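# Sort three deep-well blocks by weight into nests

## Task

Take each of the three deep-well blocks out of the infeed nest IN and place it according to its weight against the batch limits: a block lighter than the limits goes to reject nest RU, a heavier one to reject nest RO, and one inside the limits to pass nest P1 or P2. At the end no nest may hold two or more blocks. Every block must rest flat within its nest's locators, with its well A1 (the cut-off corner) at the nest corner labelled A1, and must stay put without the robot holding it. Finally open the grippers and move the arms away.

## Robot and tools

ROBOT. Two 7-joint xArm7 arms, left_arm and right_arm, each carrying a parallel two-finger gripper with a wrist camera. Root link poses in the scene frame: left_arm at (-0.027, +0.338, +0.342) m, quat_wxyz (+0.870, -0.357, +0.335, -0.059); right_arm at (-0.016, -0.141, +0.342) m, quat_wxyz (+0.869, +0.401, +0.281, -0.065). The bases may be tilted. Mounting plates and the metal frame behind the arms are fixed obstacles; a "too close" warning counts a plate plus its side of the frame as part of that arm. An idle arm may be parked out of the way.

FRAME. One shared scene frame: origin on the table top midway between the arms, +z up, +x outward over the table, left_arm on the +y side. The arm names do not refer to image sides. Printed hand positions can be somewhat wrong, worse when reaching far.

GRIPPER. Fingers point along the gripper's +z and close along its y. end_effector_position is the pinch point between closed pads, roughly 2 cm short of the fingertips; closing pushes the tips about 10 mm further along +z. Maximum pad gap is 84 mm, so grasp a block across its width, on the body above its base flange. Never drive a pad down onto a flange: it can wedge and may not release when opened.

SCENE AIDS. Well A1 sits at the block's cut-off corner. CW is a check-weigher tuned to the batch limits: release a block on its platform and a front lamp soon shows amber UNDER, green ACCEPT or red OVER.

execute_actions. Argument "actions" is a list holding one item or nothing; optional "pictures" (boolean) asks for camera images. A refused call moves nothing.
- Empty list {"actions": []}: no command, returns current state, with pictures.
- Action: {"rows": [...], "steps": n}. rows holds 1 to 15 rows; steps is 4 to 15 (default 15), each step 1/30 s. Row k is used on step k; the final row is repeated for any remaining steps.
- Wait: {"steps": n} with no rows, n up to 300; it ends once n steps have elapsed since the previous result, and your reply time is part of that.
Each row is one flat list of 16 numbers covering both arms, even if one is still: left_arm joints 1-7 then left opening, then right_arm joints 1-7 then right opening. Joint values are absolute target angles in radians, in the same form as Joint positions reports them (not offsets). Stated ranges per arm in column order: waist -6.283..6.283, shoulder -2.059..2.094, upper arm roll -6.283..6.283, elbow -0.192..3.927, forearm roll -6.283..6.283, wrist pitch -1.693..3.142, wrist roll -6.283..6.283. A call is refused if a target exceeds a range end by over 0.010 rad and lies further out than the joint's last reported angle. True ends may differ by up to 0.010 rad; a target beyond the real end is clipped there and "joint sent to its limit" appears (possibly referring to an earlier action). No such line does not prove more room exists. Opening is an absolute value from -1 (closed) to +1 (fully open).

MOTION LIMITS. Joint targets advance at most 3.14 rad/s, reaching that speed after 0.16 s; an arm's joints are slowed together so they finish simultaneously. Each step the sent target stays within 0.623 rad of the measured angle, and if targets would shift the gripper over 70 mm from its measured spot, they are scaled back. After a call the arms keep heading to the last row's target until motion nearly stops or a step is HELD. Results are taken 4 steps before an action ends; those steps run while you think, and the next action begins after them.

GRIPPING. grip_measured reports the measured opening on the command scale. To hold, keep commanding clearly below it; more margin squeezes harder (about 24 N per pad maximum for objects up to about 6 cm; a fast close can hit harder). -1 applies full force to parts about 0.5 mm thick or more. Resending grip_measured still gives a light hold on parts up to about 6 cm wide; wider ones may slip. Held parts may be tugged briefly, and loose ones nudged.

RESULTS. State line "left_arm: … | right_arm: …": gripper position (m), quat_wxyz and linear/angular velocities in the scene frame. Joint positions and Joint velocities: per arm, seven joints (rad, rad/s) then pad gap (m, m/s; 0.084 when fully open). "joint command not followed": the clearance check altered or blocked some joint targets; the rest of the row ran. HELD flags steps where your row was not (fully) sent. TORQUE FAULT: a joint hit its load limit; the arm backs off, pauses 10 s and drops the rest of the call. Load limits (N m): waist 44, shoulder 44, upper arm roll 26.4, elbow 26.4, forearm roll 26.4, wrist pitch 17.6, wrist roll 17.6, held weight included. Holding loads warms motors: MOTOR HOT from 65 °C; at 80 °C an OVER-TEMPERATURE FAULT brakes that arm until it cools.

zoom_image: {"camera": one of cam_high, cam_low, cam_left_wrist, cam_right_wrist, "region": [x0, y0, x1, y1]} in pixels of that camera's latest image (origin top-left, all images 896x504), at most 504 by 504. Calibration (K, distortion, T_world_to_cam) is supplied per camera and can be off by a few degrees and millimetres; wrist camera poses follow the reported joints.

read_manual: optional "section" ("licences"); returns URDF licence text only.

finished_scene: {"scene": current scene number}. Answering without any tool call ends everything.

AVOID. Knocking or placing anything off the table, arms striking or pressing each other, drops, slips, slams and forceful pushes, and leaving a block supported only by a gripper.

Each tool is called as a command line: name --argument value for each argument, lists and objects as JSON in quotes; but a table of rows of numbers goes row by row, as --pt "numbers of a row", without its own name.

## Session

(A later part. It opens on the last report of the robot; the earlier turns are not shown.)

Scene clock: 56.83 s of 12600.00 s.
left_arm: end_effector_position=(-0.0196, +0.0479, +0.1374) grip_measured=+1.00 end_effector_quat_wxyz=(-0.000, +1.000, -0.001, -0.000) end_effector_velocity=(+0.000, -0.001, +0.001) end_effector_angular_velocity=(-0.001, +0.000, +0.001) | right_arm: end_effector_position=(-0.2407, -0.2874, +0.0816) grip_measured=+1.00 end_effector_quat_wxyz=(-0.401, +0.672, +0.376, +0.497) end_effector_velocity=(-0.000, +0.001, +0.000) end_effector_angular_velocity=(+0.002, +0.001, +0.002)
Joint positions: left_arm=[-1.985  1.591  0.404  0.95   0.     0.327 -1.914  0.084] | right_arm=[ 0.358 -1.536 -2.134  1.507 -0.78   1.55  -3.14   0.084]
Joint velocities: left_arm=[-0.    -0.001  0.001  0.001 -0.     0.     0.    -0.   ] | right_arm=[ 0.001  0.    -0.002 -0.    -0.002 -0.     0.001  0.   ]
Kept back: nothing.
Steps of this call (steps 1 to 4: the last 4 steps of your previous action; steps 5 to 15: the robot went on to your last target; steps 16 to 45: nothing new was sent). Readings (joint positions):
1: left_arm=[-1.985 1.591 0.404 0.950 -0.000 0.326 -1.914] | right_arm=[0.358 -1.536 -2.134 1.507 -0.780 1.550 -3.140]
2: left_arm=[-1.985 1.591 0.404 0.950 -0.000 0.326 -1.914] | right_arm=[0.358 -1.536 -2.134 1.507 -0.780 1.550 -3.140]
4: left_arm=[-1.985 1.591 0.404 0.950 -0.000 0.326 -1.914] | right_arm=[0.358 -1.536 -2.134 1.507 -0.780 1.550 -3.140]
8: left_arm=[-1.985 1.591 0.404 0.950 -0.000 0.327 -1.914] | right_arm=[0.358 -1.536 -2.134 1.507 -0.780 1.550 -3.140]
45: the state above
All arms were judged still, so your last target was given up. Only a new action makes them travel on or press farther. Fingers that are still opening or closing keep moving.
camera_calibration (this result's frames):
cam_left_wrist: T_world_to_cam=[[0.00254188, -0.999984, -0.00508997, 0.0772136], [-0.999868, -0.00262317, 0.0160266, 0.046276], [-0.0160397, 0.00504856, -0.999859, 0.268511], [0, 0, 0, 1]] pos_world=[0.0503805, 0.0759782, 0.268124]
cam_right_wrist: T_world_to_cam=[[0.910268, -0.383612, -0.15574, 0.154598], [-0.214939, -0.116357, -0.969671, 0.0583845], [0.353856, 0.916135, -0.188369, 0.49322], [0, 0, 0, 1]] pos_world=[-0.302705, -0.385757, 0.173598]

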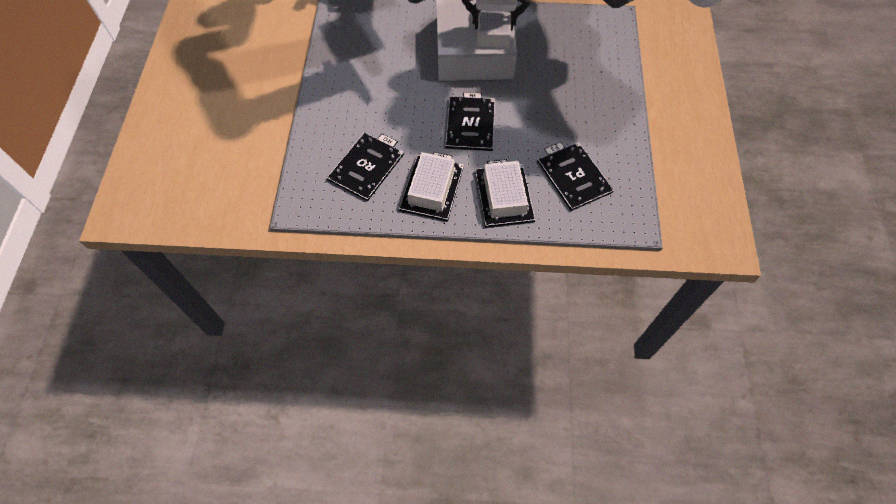

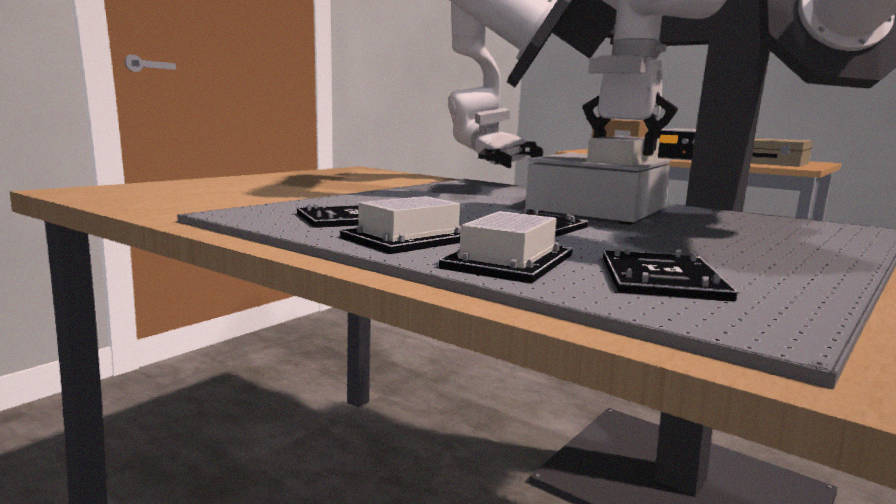

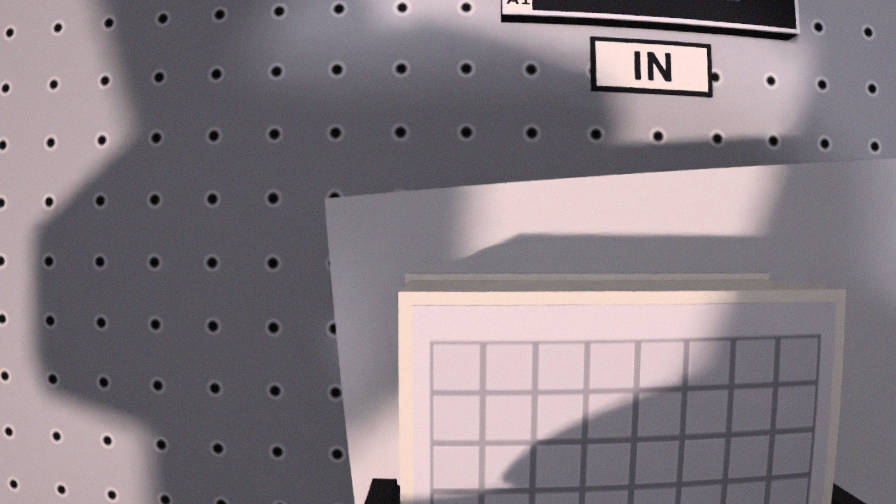

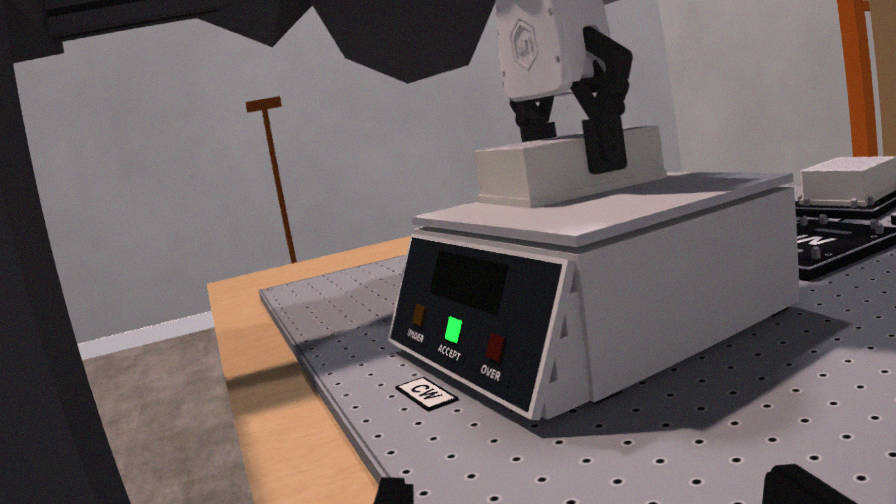

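execute_actions --actions '[{"rows":[[-1.9846,1.591,0.4036,0.95,0,0.3266,-1.914,0.5,0.358,-1.536,-2.134,1.507,-0.78,1.55,-3.14,1]],"steps":10}]'

execute_actions --actions '[{"rows":[[-2.0146,1.521,0.4036,0.886,0,0.339,-1.914,0.5,0.358,-1.536,-2.134,1.507,-0.78,1.55,-3.14,1]],"steps":8}]'

execute_actions --actions '[{"rows":[[-1.9516,1.353,0.6576,0.74,0,0.306,-1.618,0.5,0.358,-1.536,-2.134,1.507,-0.78,1.55,-3.14,1]],"steps":12}]'

execute_actions --actions '[{"rows":[[-1.6836,1.0622,1.3466,0.4956,0,0,-1.25,0.5,0.358,-1.536,-2.134,1.507,-0.78,1.55,-3.14,1]],"steps":15}]'

execute_actions --actions '[{"steps":15}]'

execute_actions --actions '[{"rows":[[-1.5026,1.1062,1.2618,0.5577,0,-0.1029,-1.25,0.5,0.358,-1.536,-2.134,1.507,-0.78,1.55,-3.14,1]],"steps":15}]' --pictures true

Scene clock: 57.63 s of 12600.00 s.
left_arm: end_effector_position=(-0.0196, +0.0479, +0.1374) grip_measured=+0.96 end_effector_quat_wxyz=(-0.000, +1.000, -0.001, -0.000) end_effector_velocity=(+0.002, -0.000, -0.001) end_effector_angular_velocity=(-0.000, -0.003, +0.002) | right_arm: end_effector_position=(-0.2407, -0.2874, +0.0816) grip_measured=+1.00 end_effector_quat_wxyz=(-0.401, +0.672, +0.376, +0.497) end_effector_velocity=(-0.001, +0.000, +0.001) end_effector_angular_velocity=(+0.002, +0.003, -0.000)
Joint positions: left_arm=[-1.985  1.591  0.404  0.95   0.     0.327 -1.914  0.083] | right_arm=[ 0.358 -1.536 -2.134  1.507 -0.78   1.55  -3.14   0.084]
Joint velocities: left_arm=[ 0.     0.002  0.003  0.     0.    -0.002  0.    -0.   ] | right_arm=[-0.001  0.    -0.001  0.001 -0.001  0.001  0.002 -0.   ]
Steps of this call (steps 1 to 18: nothing new was sent; steps 19 to 24: the first 6 steps of this action). Readings (joint positions):
19: left_arm=[-1.985 1.591 0.404 0.950 0.000 0.327 -1.914] | right_arm=[0.358 -1.536 -2.134 1.507 -0.780 1.550 -3.140]
20: left_arm=[-1.985 1.591 0.404 0.950 0.000 0.327 -1.914] | right_arm=[0.358 -1.536 -2.134 1.507 -0.780 1.550 -3.140]
22: left_arm=[-1.985 1.591 0.404 0.950 0.000 0.327 -1.914] | right_arm=[0.358 -1.536 -2.134 1.507 -0.780 1.550 -3.140]
24: the state above

Scene clock: 57.90 s of 12600.00 s.
left_arm: end_effector_position=(-0.0158, +0.0582, +0.1490) grip_measured=+0.96 end_effector_quat_wxyz=(-0.002, +1.000, -0.001, +0.001) end_effector_velocity=(+0.019, +0.063, +0.148) end_effector_angular_velocity=(-0.061, +0.025, -0.005) | right_arm: end_effector_position=(-0.2407, -0.2874, +0.0816) grip_measured=+1.00 end_effector_quat_wxyz=(-0.401, +0.672, +0.376, +0.497) end_effector_velocity=(+0.000, -0.000, -0.000) end_effector_angular_velocity=(-0.001, +0.001, -0.000)
Joint positions: left_arm=[-2.005  1.542  0.404  0.902 -0.     0.336 -1.914  0.083] | right_arm=[ 0.358 -1.536 -2.134  1.507 -0.78   1.55  -3.14   0.084]
Joint velocities: left_arm=[-0.227 -0.529 -0.    -0.43  -0.001  0.08  -0.     0.   ] | right_arm=[ 0.     0.     0.001 -0.     0.001 -0.001  0.001  0.   ]
Steps of this call (steps 1 to 4: the last 4 steps of your previous action; steps 5 to 8: the first 4 steps of this action). Readings (joint positions):
5: left_arm=[-1.985 1.590 0.404 0.949 0.000 0.327 -1.914] | right_arm=[0.358 -1.536 -2.134 1.507 -0.780 1.550 -3.140]
6: left_arm=[-1.988 1.582 0.404 0.940 0.000 0.329 -1.914] | right_arm=[0.358 -1.536 -2.134 1.507 -0.780 1.550 -3.140]
8: the state above

Scene clock: 58.30 s of 12600.00 s.
left_arm: end_effector_position=(+0.0918, +0.0614, +0.1689) grip_measured=+0.96 end_effector_quat_wxyz=(+0.003, +1.000, +0.001, +0.002) end_effector_velocity=(+0.461, +0.097, +0.036) end_effector_angular_velocity=(+0.058, +0.041, +0.051) | right_arm: end_effector_position=(-0.2407, -0.2874, +0.0816) grip_measured=+1.00 end_effector_quat_wxyz=(-0.401, +0.672, +0.376, +0.497) end_effector_velocity=(+0.000, -0.001, -0.000) end_effector_angular_velocity=(-0.001, +0.001, -0.001)
Joint positions: left_arm=[-1.965  1.391  0.602  0.775 -0.     0.313 -1.687  0.083] | right_arm=[ 0.358 -1.536 -2.134  1.507 -0.78   1.55  -3.14   0.084]
Joint velocities: left_arm=[ 0.218 -0.601  0.895 -0.528 -0.001 -0.101  1.016 -0.   ] | right_arm=[-0.001 -0.     0.002  0.     0.001  0.001  0.001 -0.   ]
Steps of this call (steps 1 to 4: the last 4 steps of your previous action; steps 5 to 12: the first 8 steps of this action). Readings (joint positions):
5: left_arm=[-2.014 1.520 0.404 0.886 0.000 0.338 -1.913] | right_arm=[0.358 -1.536 -2.134 1.507 -0.780 1.550 -3.140]
6: left_arm=[-2.012 1.516 0.410 0.881 0.000 0.336 -1.902] | right_arm=[0.358 -1.536 -2.134 1.507 -0.780 1.550 -3.140]
8: left_arm=[-1.998 1.480 0.460 0.849 0.001 0.328 -1.836] | right_arm=[0.358 -1.536 -2.134 1.507 -0.780 1.550 -3.140]
12: the state above

Scene clock: 58.80 s of 12600.00 s.
left_arm: end_effector_position=(+0.2713, +0.1188, +0.1552) grip_measured=+0.96 end_effector_quat_wxyz=(+0.019, +0.993, +0.112, -0.006) end_effector_velocity=(+0.450, +0.297, -0.085) end_effector_angular_velocity=(+0.007, +0.001, +0.795) | right_arm: end_effector_position=(-0.2407, -0.2874, +0.0816) grip_measured=+1.00 end_effector_quat_wxyz=(-0.401, +0.672, +0.376, +0.497) end_effector_velocity=(+0.000, -0.000, -0.000) end_effector_angular_velocity=(-0.000, -0.000, -0.000)
Joint positions: left_arm=[-1.824  1.215  0.979  0.625  0.     0.159 -1.443  0.083] | right_arm=[ 0.358 -1.536 -2.134  1.507 -0.78   1.55  -3.14   0.084]
Joint velocities: left_arm=[ 0.409 -0.438  1.07  -0.372 -0.002 -0.455  0.55  -0.   ] | right_arm=[ 0.  0.  0. -0.  0.  0. -0. -0.]
Steps of this call (steps 1 to 4: the last 4 steps of your previous action; steps 5 to 15: the first 11 steps of this action). Readings (joint positions):
5: left_arm=[-1.950 1.353 0.659 0.739 -0.000 0.306 -1.620] | right_arm=[0.358 -1.536 -2.134 1.507 -0.780 1.550 -3.140]
6: left_arm=[-1.948 1.350 0.663 0.736 0.000 0.301 -1.612] | right_arm=[0.358 -1.536 -2.134 1.507 -0.780 1.550 -3.140]
8: left_arm=[-1.924 1.321 0.719 0.714 0.001 0.268 -1.575] | right_arm=[0.358 -1.536 -2.134 1.507 -0.780 1.550 -3.140]
12: left_arm=[-1.864 1.258 0.873 0.661 0.000 0.205 -1.498] | right_arm=[0.358 -1.536 -2.134 1.507 -0.780 1.550 -3.140]
15: the state above

Scene clock: 59.30 s of 12600.00 s.
left_arm: end_effector_position=(+0.3870, +0.2599, +0.1204) grip_measured=+0.96 end_effector_quat_wxyz=(+0.001, +0.970, +0.245, -0.000) end_effector_velocity=(+0.010, -0.034, +0.014) end_effector_angular_velocity=(-0.059, -0.042, -0.050) | right_arm: end_effector_position=(-0.2407, -0.2874, +0.0816) grip_measured=+1.00 end_effector_quat_wxyz=(-0.401, +0.672, +0.376, +0.497) end_effector_velocity=(-0.000, +0.000, +0.000) end_effector_angular_velocity=(+0.000, +0.001, -0.002)
Joint positions: left_arm=[-1.685  1.063  1.343  0.496  0.     0.001 -1.251  0.083] | right_arm=[ 0.358 -1.536 -2.134  1.507 -0.78   1.55  -3.14   0.084]
Joint velocities: left_arm=[-0.027 -0.001 -0.025  0.03   0.006 -0.018  0.009  0.   ] | right_arm=[-0.001  0.    -0.001  0.     0.001 -0.    -0.001  0.   ]
Kept back: nothing.
Steps of this call (steps 1 to 4: the last 4 steps of your previous action; steps 5 to 15: the robot went on to your last target). Readings (joint positions):
1: left_arm=[-1.810 1.200 1.014 0.612 0.000 0.144 -1.424] | right_arm=[0.358 -1.536 -2.134 1.507 -0.780 1.550 -3.140]
2: left_arm=[-1.797 1.185 1.050 0.600 0.000 0.129 -1.406] | right_arm=[0.358 -1.536 -2.134 1.507 -0.780 1.550 -3.140]
4: left_arm=[-1.770 1.156 1.120 0.575 -0.000 0.098 -1.369] | right_arm=[0.358 -1.536 -2.134 1.507 -0.780 1.550 -3.140]
8: left_arm=[-1.717 1.098 1.260 0.526 -0.000 0.038 -1.296] | right_arm=[0.358 -1.536 -2.134 1.507 -0.780 1.550 -3.140]
15: the state above

Scene clock: 59.67 s of 12600.00 s.
left_arm: end_effector_position=(+0.3875, +0.2616, +0.0800) grip_measured=+0.96 end_effector_quat_wxyz=(-0.000, +0.969, +0.246, -0.000) end_effector_velocity=(+0.017, -0.034, +0.015) end_effector_angular_velocity=(-0.067, -0.047, -0.020) | right_arm: end_effector_position=(-0.2407, -0.2874, +0.0816) grip_measured=+1.00 end_effector_quat_wxyz=(-0.401, +0.672, +0.376, +0.497) end_effector_velocity=(+0.000, -0.000, +0.000) end_effector_angular_velocity=(-0.001, -0.001, -0.001)
Joint positions: left_arm=[-1.503  1.106  1.262  0.557  0.    -0.102 -1.25   0.083] | right_arm=[ 0.358 -1.536 -2.134  1.507 -0.78   1.55  -3.14   0.084]
Joint velocities: left_arm=[-0.029 -0.01  -0.011  0.032  0.002 -0.021  0.     0.   ] | right_arm=[-0.     0.    -0.     0.     0.001  0.    -0.002  0.   ]
Steps of this call (steps 1 to 11: the first 11 steps of this action). Readings (joint positions):
1: left_arm=[-1.684 1.063 1.342 0.497 0.000 -0.001 -1.250] | right_arm=[0.358 -1.536 -2.134 1.507 -0.780 1.550 -3.140]
2: left_arm=[-1.676 1.066 1.337 0.502 0.000 -0.007 -1.250] | right_arm=[0.358 -1.536 -2.134 1.507 -0.780 1.550 -3.140]
4: left_arm=[-1.609 1.084 1.304 0.528 0.000 -0.047 -1.250] | right_arm=[0.358 -1.536 -2.134 1.507 -0.780 1.550 -3.140]
8: left_arm=[-1.503 1.107 1.264 0.553 -0.000 -0.098 -1.250] | right_arm=[0.358 -1.536 -2.134 1.507 -0.780 1.550 -3.140]
11: the state above
camera_calibration (this result's frames):
cam_left_wrist: T_world_to_cam=[[0.480993, -0.876706, -0.00577888, 0.071913], [-0.876559, -0.481019, 0.0162574, 0.532151], [-0.0170327, -0.00275416, -0.999851, 0.219059], [0, 0, 0, 1]] pos_world=[0.435603, 0.319625, 0.210791]
cam_right_wrist: T_world_to_cam=[[0.910268, -0.383612, -0.15574, 0.154598], [-0.214939, -0.116357, -0.969671, 0.0583845], [0.353856, 0.916135, -0.188369, 0.49322], [0, 0, 0, 1]] pos_world=[-0.302705, -0.385757, 0.173598]

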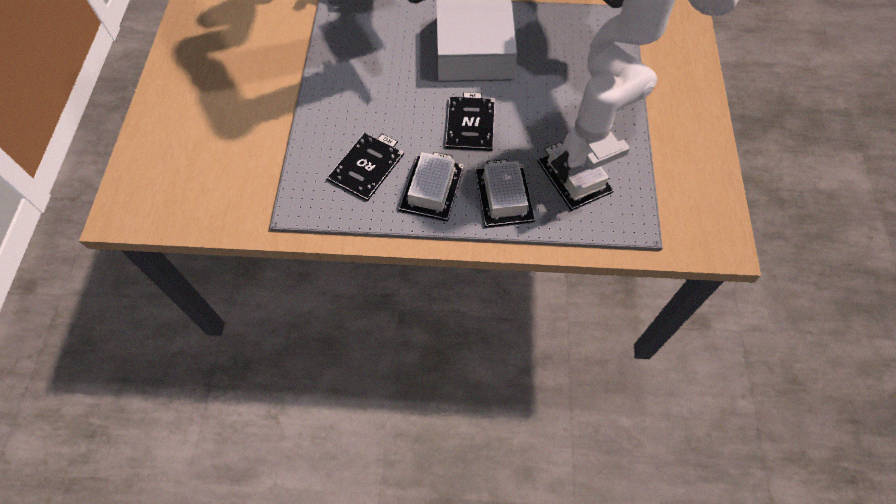

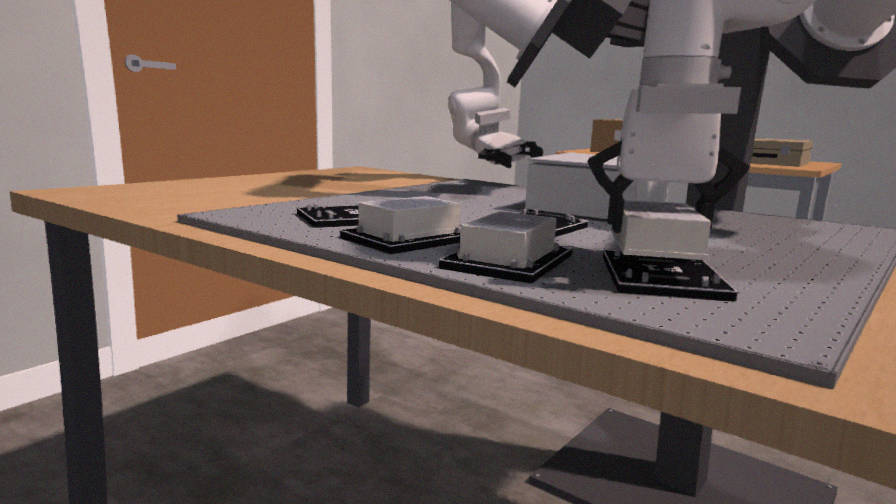

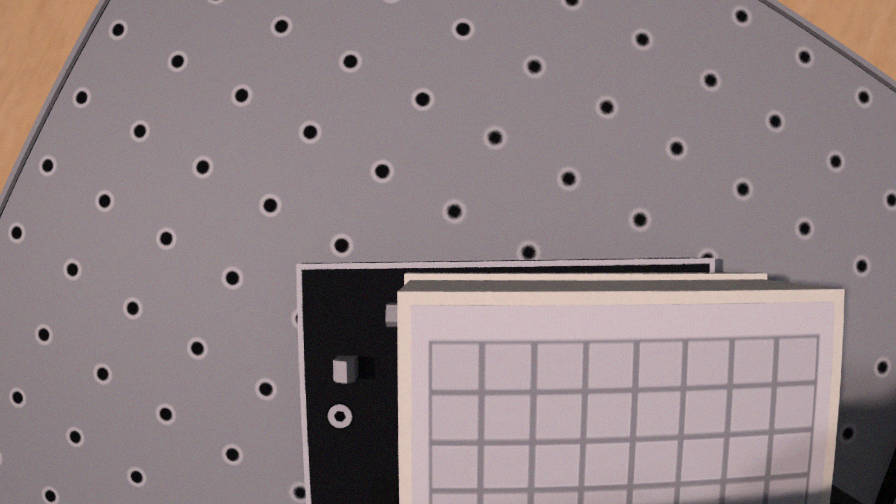

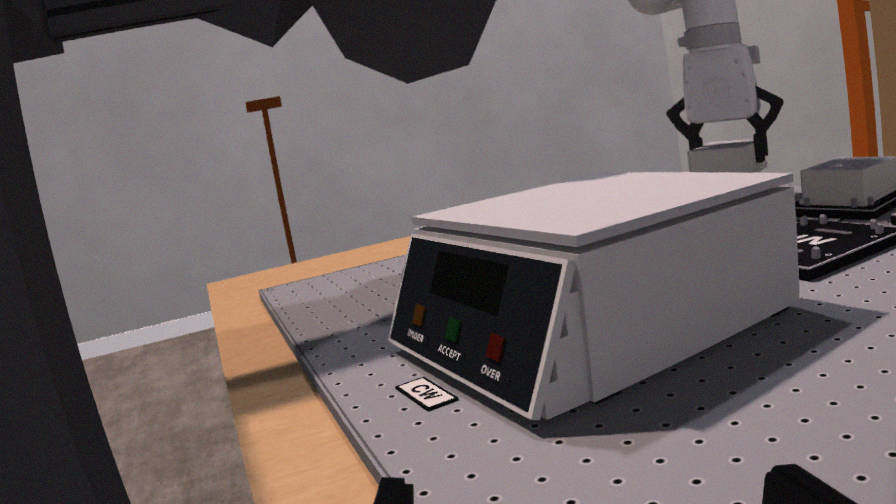

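execute_actions --actions '[{"rows":[[-1.4958,1.1332,1.2268,0.506,0,-0.169,-1.3025,0.5,0.358,-1.536,-2.134,1.507,-0.78,1.55,-3.14,1],[-1.4958,1.1332,1.2268,0.506,0,-0.169,-1.3025,0.5,0.358,-1.536,-2.134,1.507,-0.78,1.55,-3.14,1],[-1.4958,1.1332,1.2268,0.506,0,-0.169,-1.3025,0.5,0.358,-1.536,-2.134,1.507,-0.78,1.55,-3.14,1],[-1.4958,1.1332,1.2268,0.506,0,-0.169,-1.3025,0.5,0.358,-1.536,-2.134,1.507,-0.78,1.55,-3.14,1],[-1.4535,1.1484,1.2099,0.5256,0,-0.1909,-1.3025,0.5,0.358,-1.536,-2.134,1.507,-0.78,1.55,-3.14,1]],"steps":15}]'

execute_actions --actions '[{"steps":8}]' --pictures true

Scene clock: 60.60 s of 12600.00 s.
left_arm: end_effector_position=(+0.3645, +0.2665, +0.0650) grip_measured=+0.96 end_effector_quat_wxyz=(-0.001, +0.967, +0.253, -0.000) end_effector_velocity=(+0.006, -0.011, +0.001) end_effector_angular_velocity=(-0.025, -0.016, -0.002) | right_arm: end_effector_position=(-0.2407, -0.2874, +0.0816) grip_measured=+1.00 end_effector_quat_wxyz=(-0.401, +0.672, +0.376, +0.497) end_effector_velocity=(+0.001, -0.001, -0.000) end_effector_angular_velocity=(-0.001, -0.002, -0.000)
Joint positions: left_arm=[-1.453  1.148  1.211  0.526 -0.    -0.19  -1.302  0.083] | right_arm=[ 0.358 -1.536 -2.134  1.507 -0.78   1.55  -3.14   0.084]
Joint velocities: left_arm=[ 0.006 -0.001 -0.009  0.017  0.001 -0.017 -0.001  0.   ] | right_arm=[ 0.001  0.     0.001  0.     0.001  0.    -0.001  0.   ]
Steps of this call (steps 1 to 4: the last 4 steps of your previous action; steps 5 to 15: the robot went on to your last target; steps 16 to 17: nothing new was sent; steps 18 to 28: the first 11 steps of this action). Readings (joint positions):
18: left_arm=[-1.503 1.107 1.261 0.557 -0.000 -0.104 -1.251] | right_arm=[0.358 -1.536 -2.134 1.507 -0.780 1.550 -3.140]
19: left_arm=[-1.502 1.110 1.258 0.551 -0.000 -0.115 -1.260] | right_arm=[0.358 -1.536 -2.134 1.507 -0.780 1.550 -3.140]
21: left_arm=[-1.498 1.125 1.237 0.522 -0.000 -0.152 -1.288] | right_arm=[0.358 -1.536 -2.134 1.507 -0.780 1.550 -3.140]
25: left_arm=[-1.462 1.146 1.213 0.521 0.000 -0.185 -1.302] | right_arm=[0.358 -1.536 -2.134 1.507 -0.780 1.550 -3.140]
28: the state above

Scene clock: 60.87 s of 12600.00 s.
left_arm: end_effector_position=(+0.3645, +0.2658, +0.0652) grip_measured=+0.96 end_effector_quat_wxyz=(+0.000, +0.968, +0.253, -0.000) end_effector_velocity=(-0.002, +0.001, -0.001) end_effector_angular_velocity=(+0.004, +0.003, -0.001) | right_arm: end_effector_position=(-0.2407, -0.2874, +0.0816) grip_measured=+1.00 end_effector_quat_wxyz=(-0.401, +0.672, +0.376, +0.497) end_effector_velocity=(-0.000, +0.000, -0.000) end_effector_angular_velocity=(+0.000, +0.000, +0.000)
Joint positions: left_arm=[-1.454  1.148  1.21   0.526 -0.    -0.191 -1.302  0.083] | right_arm=[ 0.358 -1.536 -2.134  1.507 -0.78   1.55  -3.14   0.084]
Joint velocities: left_arm=[ 0.001  0.002 -0.001 -0.002  0.     0.001 -0.    -0.   ] | right_arm=[ 0.    -0.    -0.001 -0.    -0.    -0.001 -0.    -0.   ]
Kept back: nothing.
Steps of this call (steps 1 to 4: the last 4 steps of your previous action; steps 5 to 8: the robot went on to your last target). Readings (joint positions):
1: left_arm=[-1.453 1.148 1.211 0.526 -0.000 -0.191 -1.302] | right_arm=[0.358 -1.536 -2.134 1.507 -0.780 1.550 -3.140]
2: left_arm=[-1.454 1.148 1.210 0.526 -0.000 -0.191 -1.302] | right_arm=[0.358 -1.536 -2.134 1.507 -0.780 1.550 -3.140]
4: left_arm=[-1.454 1.148 1.210 0.526 -0.000 -0.191 -1.302] | right_arm=[0.358 -1.536 -2.134 1.507 -0.780 1.550 -3.140]
8: the state above
camera_calibration (this result's frames):
cam_left_wrist: T_world_to_cam=[[0.492305, -0.870411, -0.00450131, 0.08073], [-0.870273, -0.49231, 0.016019, 0.514913], [-0.0161591, -0.00396886, -0.999862, 0.203878], [0, 0, 0, 1]] pos_world=[0.411665, 0.324574, 0.195965]
cam_right_wrist: T_world_to_cam=[[0.910268, -0.383612, -0.15574, 0.154598], [-0.214939, -0.116357, -0.969671, 0.0583846], [0.353856, 0.916135, -0.188369, 0.49322], [0, 0, 0, 1]] pos_world=[-0.302705, -0.385757, 0.173598]

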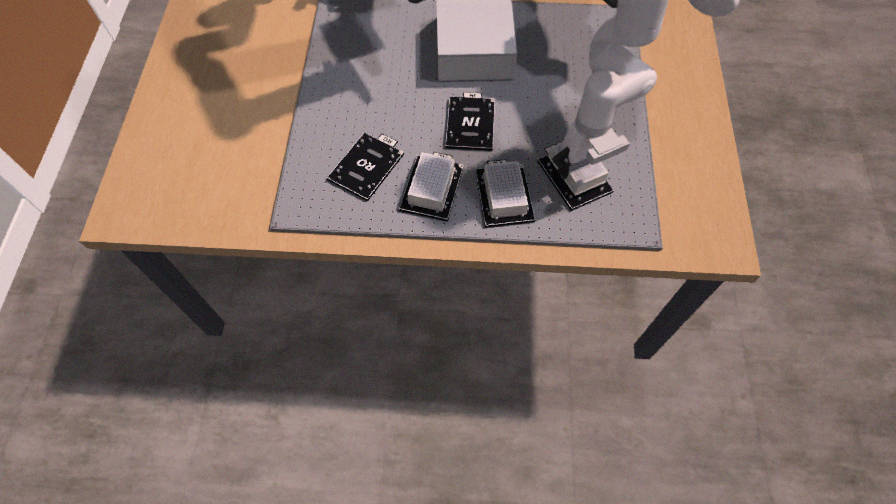

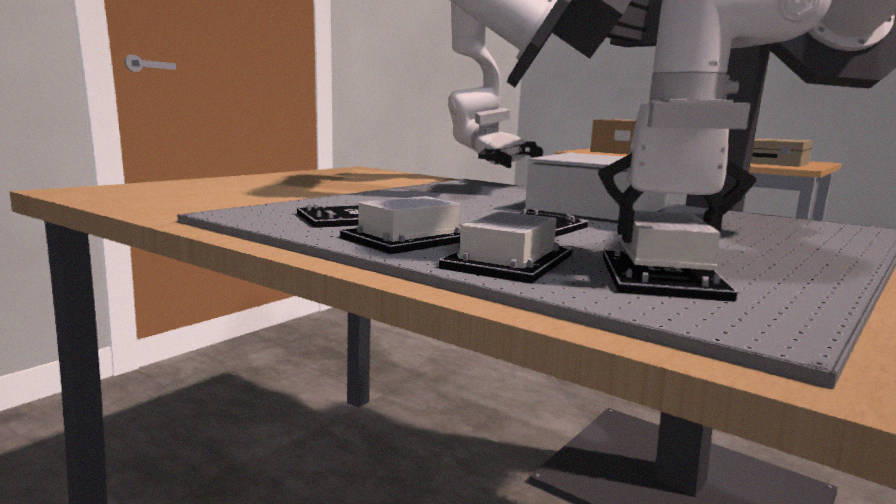

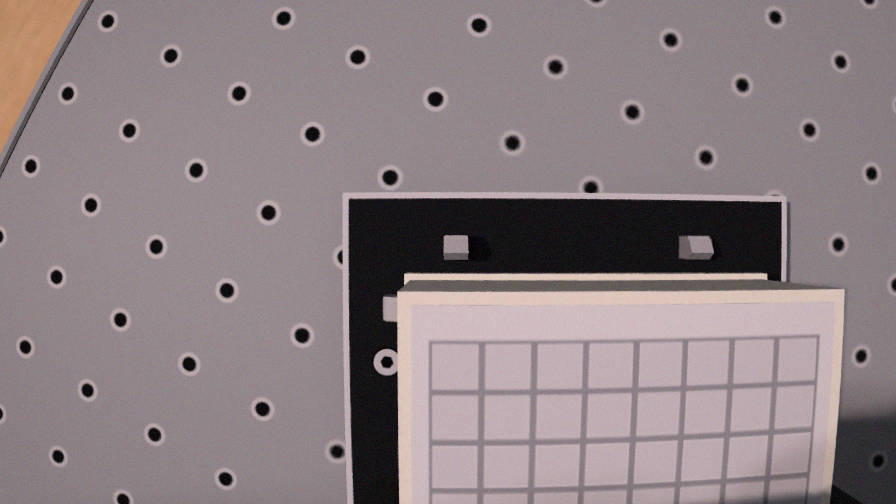

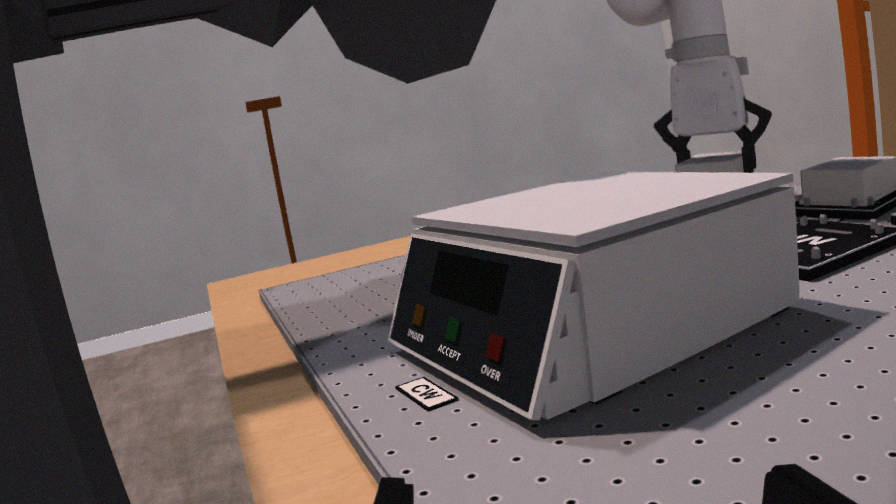

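execute_actions --actions '[{"rows":[[-1.4515,1.1437,1.215,0.5246,0,-0.1917,-1.2948,0.5,0.358,-1.536,-2.134,1.507,-0.78,1.55,-3.14,1],[-1.4515,1.1437,1.215,0.5246,0,-0.1917,-1.2948,0.5,0.358,-1.536,-2.134,1.507,-0.78,1.55,-3.14,1],[-1.4515,1.1437,1.215,0.5246,0,-0.1917,-1.2948,0.5,0.358,-1.536,-2.134,1.507,-0.78,1.55,-3.14,1],[-1.4515,1.1437,1.215,0.5246,0,-0.1917,-1.2948,0.5,0.358,-1.536,-2.134,1.507,-0.78,1.55,-3.14,1],[-1.4436,1.1465,1.2118,0.5284,0,-0.1957,-1.2948,0.5,0.358,-1.536,-2.134,1.507,-0.78,1.55,-3.14,1],[-1.4357,1.1494,1.2086,0.5322,0,-0.1997,-1.2948,0.5,0.358,-1.536,-2.134,1.507,-0.78,1.55,-3.14,1],[-1.4277,1.1522,1.2055,0.5361,0,-0.2036,-1.2948,0.5,0.358,-1.536,-2.134,1.507,-0.78,1.55,-3.14,1],[-1.4198,1.1551,1.2023,0.5399,0,-0.2076,-1.2948,0.5,0.358,-1.536,-2.134,1.507,-0.78,1.55,-3.14,1],[-1.4119,1.158,1.1991,0.5437,0,-0.2116,-1.2948,0.5,0.358,-1.536,-2.134,1.507,-0.78,1.55,-3.14,1],[-1.404,1.1608,1.196,0.5475,0,-0.2156,-1.2948,0.5,0.358,-1.536,-2.134,1.507,-0.78,1.55,-3.14,1],[-1.396,1.1636,1.1928,0.5514,0,-0.2195,-1.2948,0.5,0.358,-1.536,-2.134,1.507,-0.78,1.55,-3.14,1],[-1.3881,1.1665,1.1896,0.5552,0,-0.2235,-1.2948,0.5,0.358,-1.536,-2.134,1.507,-0.78,1.55,-3.14,1]],"steps":15}]'

execute_actions --actions '[{"rows":[[-1.3881,1.1665,1.1896,0.5552,0,-0.2235,-1.2948,1,0.358,-1.536,-2.134,1.507,-0.78,1.55,-3.14,1]],"steps":14}]' --pictures true

Scene clock: 61.77 s of 12600.00 s.
left_arm: end_effector_position=(+0.3661, +0.2680, +0.0563) grip_measured=+0.96 end_effector_quat_wxyz=(-0.000, +0.968, +0.253, -0.000) end_effector_velocity=(+0.002, +0.000, -0.056) end_effector_angular_velocity=(-0.004, -0.006, +0.006) | right_arm: end_effector_position=(-0.2407, -0.2874, +0.0816) grip_measured=+1.00 end_effector_quat_wxyz=(-0.401, +0.672, +0.376, +0.497) end_effector_velocity=(-0.000, -0.000, +0.000) end_effector_angular_velocity=(-0.002, +0.000, -0.000)
Joint positions: left_arm=[-1.414  1.157  1.2    0.543 -0.    -0.211 -1.295  0.083] | right_arm=[ 0.358 -1.536 -2.134  1.507 -0.78   1.55  -3.14   0.084]
Joint velocities: left_arm=[ 0.237  0.084 -0.093  0.114 -0.001 -0.126 -0.003  0.001] | right_arm=[-0.002 -0.     0.001 -0.    -0.    -0.    -0.001  0.   ]
Steps of this call (steps 1 to 15: the robot went on to your last target; step 16: nothing new was sent; steps 17 to 27: the first 11 steps of this action). Readings (joint positions):
17: left_arm=[-1.453 1.148 1.210 0.526 0.000 -0.191 -1.302] | right_arm=[0.358 -1.536 -2.134 1.507 -0.780 1.550 -3.140]
18: left_arm=[-1.453 1.147 1.211 0.525 0.000 -0.191 -1.299] | right_arm=[0.358 -1.536 -2.134 1.507 -0.780 1.550 -3.140]
20: left_arm=[-1.452 1.144 1.214 0.525 -0.000 -0.192 -1.296] | right_arm=[0.358 -1.536 -2.134 1.507 -0.780 1.550 -3.140]
24: left_arm=[-1.437 1.149 1.209 0.532 0.000 -0.199 -1.295] | right_arm=[0.358 -1.536 -2.134 1.507 -0.780 1.550 -3.140]
27: the state above

Scene clock: 62.23 s of 12600.00 s.
left_arm: end_effector_position=(+0.3661, +0.2679, +0.0502) grip_measured=+1.00 end_effector_quat_wxyz=(+0.000, +0.968, +0.253, +0.000) end_effector_velocity=(-0.001, +0.000, -0.000) end_effector_angular_velocity=(+0.001, +0.002, +0.001) | right_arm: end_effector_position=(-0.2407, -0.2874, +0.0816) grip_measured=+1.00 end_effector_quat_wxyz=(-0.401, +0.672, +0.376, +0.497) end_effector_velocity=(-0.000, -0.000, +0.000) end_effector_angular_velocity=(-0.000, -0.000, +0.002)
Joint positions: left_arm=[-1.388  1.166  1.19   0.555  0.    -0.224 -1.295  0.084] | right_arm=[ 0.358 -1.536 -2.134  1.507 -0.78   1.55  -3.14   0.084]
Joint velocities: left_arm=[ 0.001 -0.    -0.001 -0.001 -0.     0.    -0.     0.   ] | right_arm=[-0.     0.     0.    -0.    -0.001 -0.    -0.001  0.   ]
Steps of this call (steps 1 to 4: the last 4 steps of your previous action; steps 5 to 14: the first 10 steps of this action). Readings (joint positions):
5: left_arm=[-1.389 1.166 1.190 0.556 -0.000 -0.224 -1.295] | right_arm=[0.358 -1.536 -2.134 1.507 -0.780 1.550 -3.140]
6: left_arm=[-1.389 1.166 1.190 0.556 -0.000 -0.224 -1.295] | right_arm=[0.358 -1.536 -2.134 1.507 -0.780 1.550 -3.140]
8: left_arm=[-1.389 1.166 1.190 0.555 -0.000 -0.224 -1.295] | right_arm=[0.358 -1.536 -2.134 1.507 -0.780 1.550 -3.140]
12: left_arm=[-1.388 1.166 1.190 0.555 0.000 -0.224 -1.295] | right_arm=[0.358 -1.536 -2.134 1.507 -0.780 1.550 -3.140]
14: the state above
camera_calibration (this result's frames):
cam_left_wrist: T_world_to_cam=[[0.492176, -0.870483, -0.00474572, 0.0818029], [-0.870351, -0.492186, 0.0155266, 0.517626], [-0.0158514, -0.00351137, -0.999868, 0.188676], [0, 0, 0, 1]] pos_world=[0.413246, 0.326639, 0.181002]
cam_right_wrist: T_world_to_cam=[[0.910268, -0.383612, -0.15574, 0.154598], [-0.214939, -0.116357, -0.969671, 0.0583845], [0.353856, 0.916135, -0.18837, 0.49322], [0, 0, 0, 1]] pos_world=[-0.302705, -0.385757, 0.173598]

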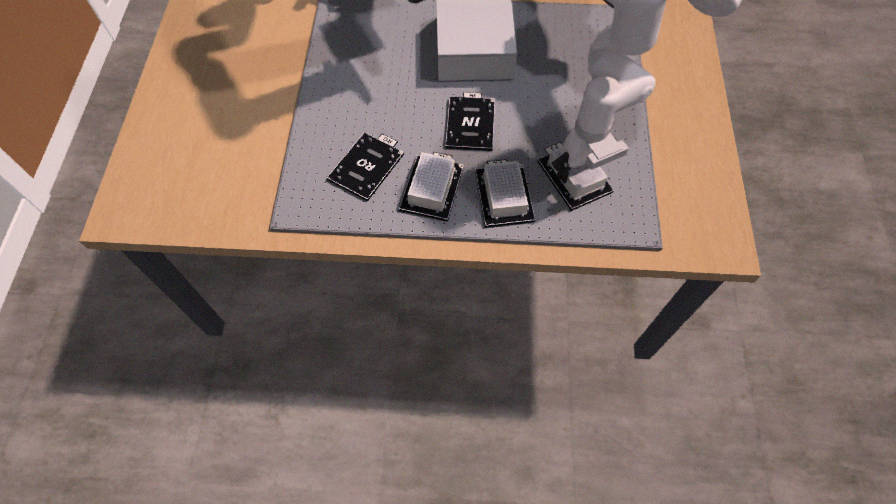

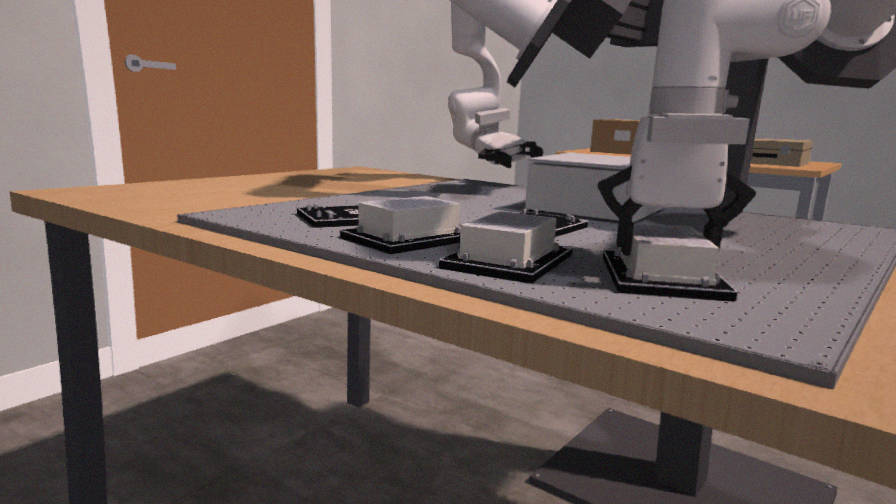

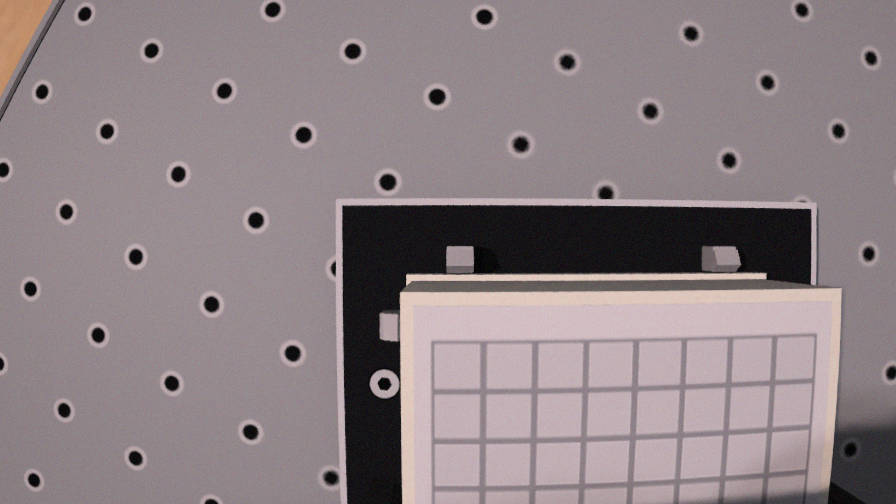

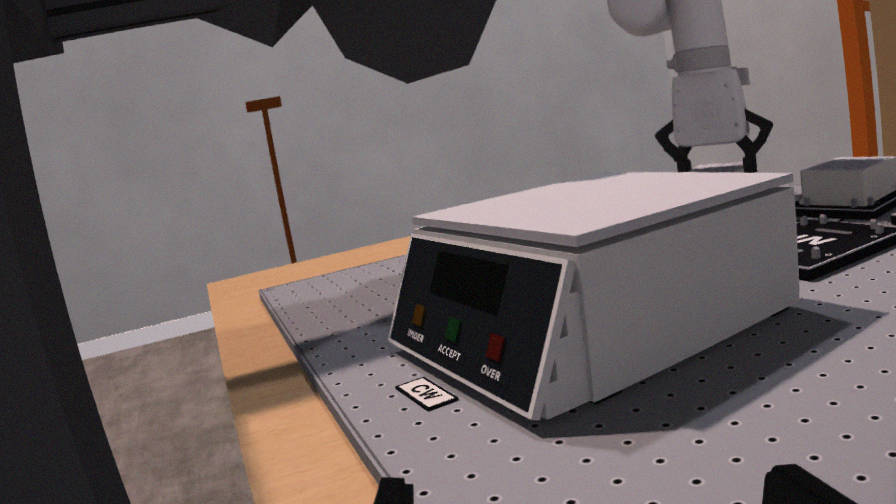

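execute_actions --actions '[{"rows":[[-1.3881,1.1665,1.1896,0.5552,0,-0.2235,-1.2948,0.5,0.358,-1.536,-2.134,1.507,-0.78,1.55,-3.14,1]],"steps":8}]'

execute_actions --actions '[{"rows":[[-1.4198,1.1551,1.2023,0.5399,0,-0.2076,-1.2948,0.5,0.358,-1.536,-2.134,1.507,-0.78,1.55,-3.14,1],[-1.4198,1.1551,1.2023,0.5399,0,-0.2076,-1.2948,0.5,0.358,-1.536,-2.134,1.507,-0.78,1.55,-3.14,1],[-1.4198,1.1551,1.2023,0.5399,0,-0.2076,-1.2948,0.5,0.358,-1.536,-2.134,1.507,-0.78,1.55,-3.14,1],[-1.4198,1.1551,1.2023,0.5399,0,-0.2076,-1.2948,0.5,0.358,-1.536,-2.134,1.507,-0.78,1.55,-3.14,1],[-1.4202,1.1561,1.2012,0.5455,0,-0.2023,-1.2965,0.5,0.358,-1.536,-2.134,1.507,-0.78,1.55,-3.14,1],[-1.4202,1.1561,1.2012,0.5455,0,-0.2023,-1.2965,0.5,0.358,-1.536,-2.134,1.507,-0.78,1.55,-3.14,1],[-1.4202,1.1561,1.2012,0.5455,0,-0.2023,-1.2965,0.5,0.358,-1.536,-2.134,1.507,-0.78,1.55,-3.14,1],[-1.4202,1.1561,1.2012,0.5455,0,-0.2023,-1.2965,0.5,0.358,-1.536,-2.134,1.507,-0.78,1.55,-3.14,1],[-1.4123,1.159,1.198,0.5493,0,-0.2063,-1.2965,0.5,0.358,-1.536,-2.134,1.507,-0.78,1.55,-3.14,1],[-1.4044,1.1618,1.1949,0.5531,0,-0.2103,-1.2965,0.5,0.358,-1.536,-2.134,1.507,-0.78,1.55,-3.14,1],[-1.3964,1.1646,1.1917,0.557,0,-0.2142,-1.2965,0.5,0.358,-1.536,-2.134,1.507,-0.78,1.55,-3.14,1],[-1.3885,1.1675,1.1885,0.5608,0,-0.2182,-1.2965,0.5,0.358,-1.536,-2.134,1.507,-0.78,1.55,-3.14,1]],"steps":15}]'

execute_actions --actions '[{"rows":[[-1.3885,1.1675,1.1885,0.5608,0,-0.2182,-1.2965,1,0.358,-1.536,-2.134,1.507,-0.78,1.55,-3.14,1]],"steps":14}]' --pictures true

Scene clock: 63.00 s of 12600.00 s.
left_arm: end_effector_position=(+0.3662, +0.2675, +0.0503) grip_measured=+0.96 end_effector_quat_wxyz=(+0.000, +0.968, +0.253, +0.000) end_effector_velocity=(-0.000, +0.000, -0.000) end_effector_angular_velocity=(+0.001, +0.000, -0.000) | right_arm: end_effector_position=(-0.2407, -0.2874, +0.0816) grip_measured=+1.00 end_effector_quat_wxyz=(-0.401, +0.672, +0.376, +0.497) end_effector_velocity=(+0.000, -0.000, +0.000) end_effector_angular_velocity=(+0.001, -0.000, -0.001)
Joint positions: left_arm=[-1.388  1.166  1.189  0.556  0.    -0.224 -1.295  0.083] | right_arm=[ 0.358 -1.536 -2.134  1.507 -0.78   1.55  -3.14   0.084]
Joint velocities: left_arm=[ 0.  0. -0. -0.  0.  0.  0.  0.] | right_arm=[ 0.    -0.    -0.     0.     0.001  0.001  0.     0.   ]
Steps of this call (steps 1 to 4: the last 4 steps of your previous action; steps 5 to 15: the robot went on to your last target; steps 16 to 19: nothing new was sent; steps 20 to 23: the first 4 steps of this action). Readings (joint positions):
20: left_arm=[-1.388 1.166 1.189 0.556 0.000 -0.224 -1.295] | right_arm=[0.358 -1.536 -2.134 1.507 -0.780 1.550 -3.140]
21: left_arm=[-1.388 1.166 1.189 0.556 0.000 -0.224 -1.295] | right_arm=[0.358 -1.536 -2.134 1.507 -0.780 1.550 -3.140]
23: the state above

Scene clock: 63.50 s of 12600.00 s.
left_arm: end_effector_position=(+0.3664, +0.2671, +0.0554) grip_measured=+0.96 end_effector_quat_wxyz=(-0.001, +0.968, +0.253, -0.001) end_effector_velocity=(-0.001, +0.000, -0.042) end_effector_angular_velocity=(+0.003, +0.003, +0.000) | right_arm: end_effector_position=(-0.2407, -0.2874, +0.0816) grip_measured=+1.00 end_effector_quat_wxyz=(-0.401, +0.672, +0.376, +0.497) end_effector_velocity=(+0.000, +0.001, +0.000) end_effector_angular_velocity=(+0.001, +0.001, -0.002)
Joint positions: left_arm=[-1.412  1.159  1.198  0.548 -0.    -0.206 -1.296  0.083] | right_arm=[ 0.358 -1.536 -2.134  1.507 -0.78   1.55  -3.14   0.084]
Joint velocities: left_arm=[ 0.177  0.065 -0.072  0.087 -0.    -0.084 -0.002 -0.   ] | right_arm=[-0.001 -0.    -0.002 -0.     0.001 -0.     0.001  0.   ]
Steps of this call (steps 1 to 4: the last 4 steps of your previous action; steps 5 to 15: the first 11 steps of this action). Readings (joint positions):
5: left_arm=[-1.389 1.166 1.190 0.555 0.000 -0.223 -1.295] | right_arm=[0.358 -1.536 -2.134 1.507 -0.780 1.550 -3.140]
6: left_arm=[-1.396 1.164 1.193 0.552 0.000 -0.219 -1.295] | right_arm=[0.358 -1.536 -2.134 1.507 -0.780 1.550 -3.140]
8: left_arm=[-1.414 1.157 1.200 0.543 0.000 -0.211 -1.295] | right_arm=[0.358 -1.536 -2.134 1.507 -0.780 1.550 -3.140]
12: left_arm=[-1.420 1.156 1.202 0.543 -0.000 -0.202 -1.296] | right_arm=[0.358 -1.536 -2.134 1.507 -0.780 1.550 -3.140]
15: the state above

Scene clock: 63.97 s of 12600.00 s.
left_arm: end_effector_position=(+0.3668, +0.2664, +0.0500) grip_measured=+1.00 end_effector_quat_wxyz=(-0.000, +0.968, +0.253, -0.000) end_effector_velocity=(+0.001, -0.001, +0.001) end_effector_angular_velocity=(-0.003, -0.003, +0.001) | right_arm: end_effector_position=(-0.2407, -0.2874, +0.0816) grip_measured=+1.00 end_effector_quat_wxyz=(-0.401, +0.672, +0.376, +0.497) end_effector_velocity=(+0.001, -0.000, -0.000) end_effector_angular_velocity=(+0.000, -0.001, +0.000)
Joint positions: left_arm=[-1.388  1.168  1.188  0.561  0.    -0.218 -1.296  0.084] | right_arm=[ 0.358 -1.536 -2.134  1.507 -0.78   1.55  -3.14   0.084]
Joint velocities: left_arm=[-0.002 -0.001  0.001  0.001 -0.    -0.002 -0.     0.   ] | right_arm=[ 0.001 -0.     0.    -0.     0.    -0.    -0.    -0.   ]
Steps of this call (steps 1 to 4: the last 4 steps of your previous action; steps 5 to 14: the first 10 steps of this action). Readings (joint positions):
5: left_arm=[-1.389 1.167 1.189 0.559 -0.000 -0.217 -1.297] | right_arm=[0.358 -1.536 -2.134 1.507 -0.780 1.550 -3.140]
6: left_arm=[-1.389 1.167 1.189 0.559 -0.000 -0.218 -1.297] | right_arm=[0.358 -1.536 -2.134 1.507 -0.780 1.550 -3.140]
8: left_arm=[-1.388 1.167 1.189 0.560 -0.000 -0.218 -1.296] | right_arm=[0.358 -1.536 -2.134 1.507 -0.780 1.550 -3.140]
12: left_arm=[-1.388 1.168 1.188 0.561 0.000 -0.218 -1.296] | right_arm=[0.358 -1.536 -2.134 1.507 -0.780 1.550 -3.140]
14: the state above
camera_calibration (this result's frames):
cam_left_wrist: T_world_to_cam=[[0.492257, -0.870432, -0.00554866, 0.0801329], [-0.870294, -0.492279, 0.015824, 0.517518], [-0.0165052, -0.0029605, -0.999859, 0.188566], [0, 0, 0, 1]] pos_world=[0.414059, 0.325072, 0.180795]
cam_right_wrist: T_world_to_cam=[[0.910268, -0.383612, -0.155739, 0.154598], [-0.214939, -0.116357, -0.969671, 0.0583845], [0.353856, 0.916135, -0.188369, 0.49322], [0, 0, 0, 1]] pos_world=[-0.302705, -0.385757, 0.173598]

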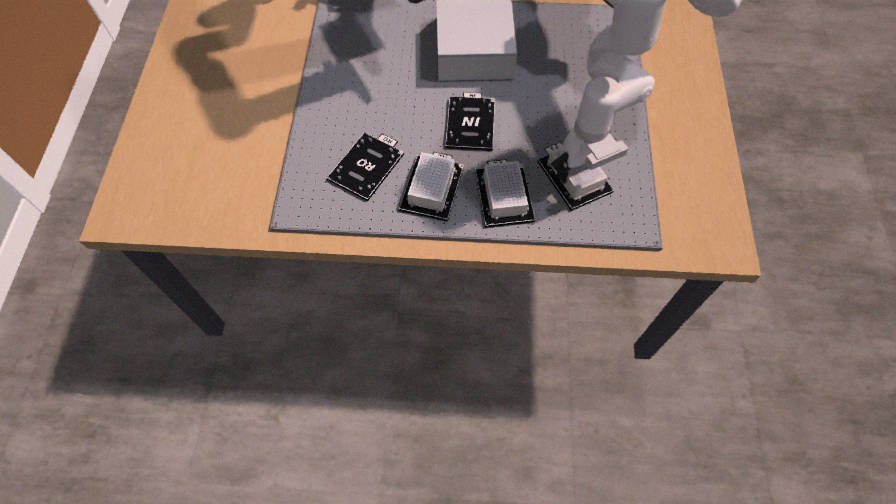

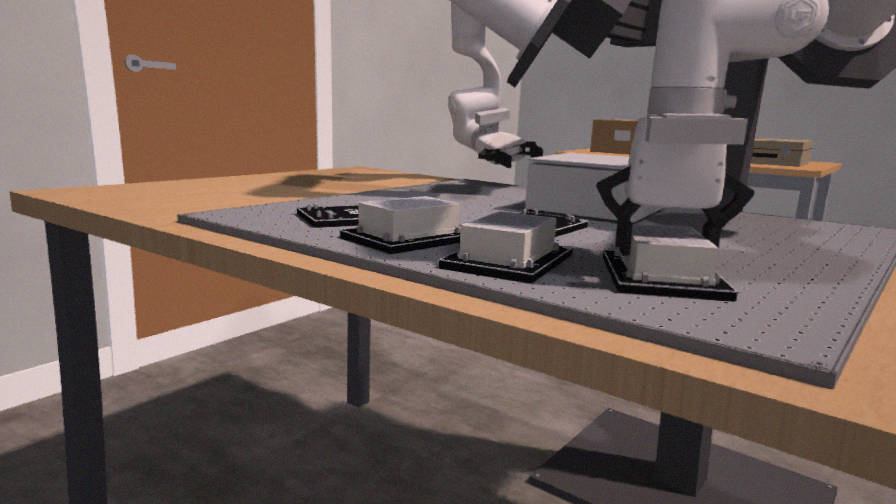

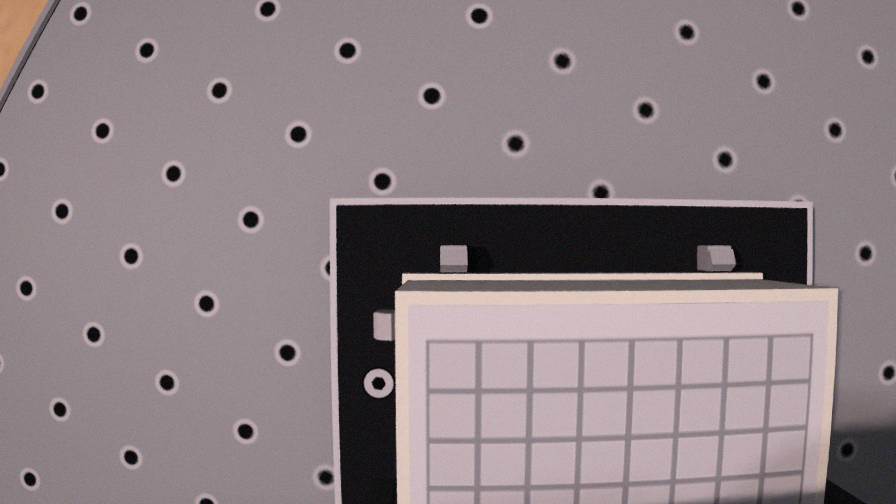

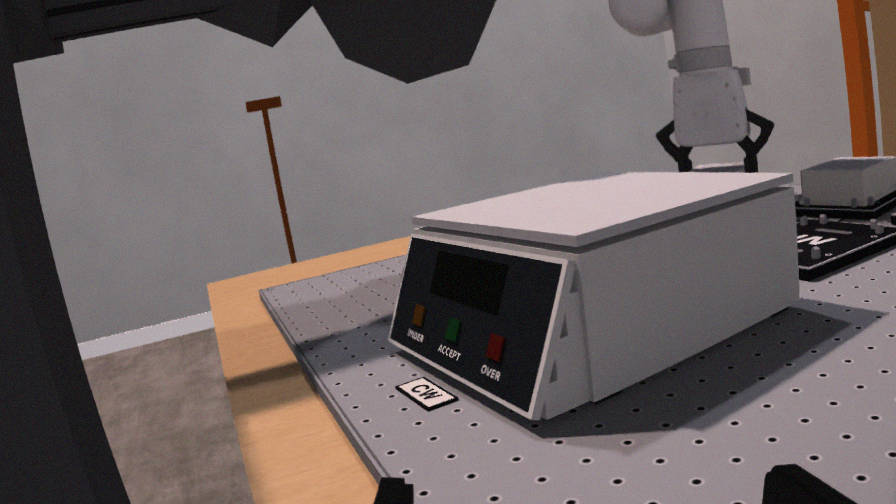

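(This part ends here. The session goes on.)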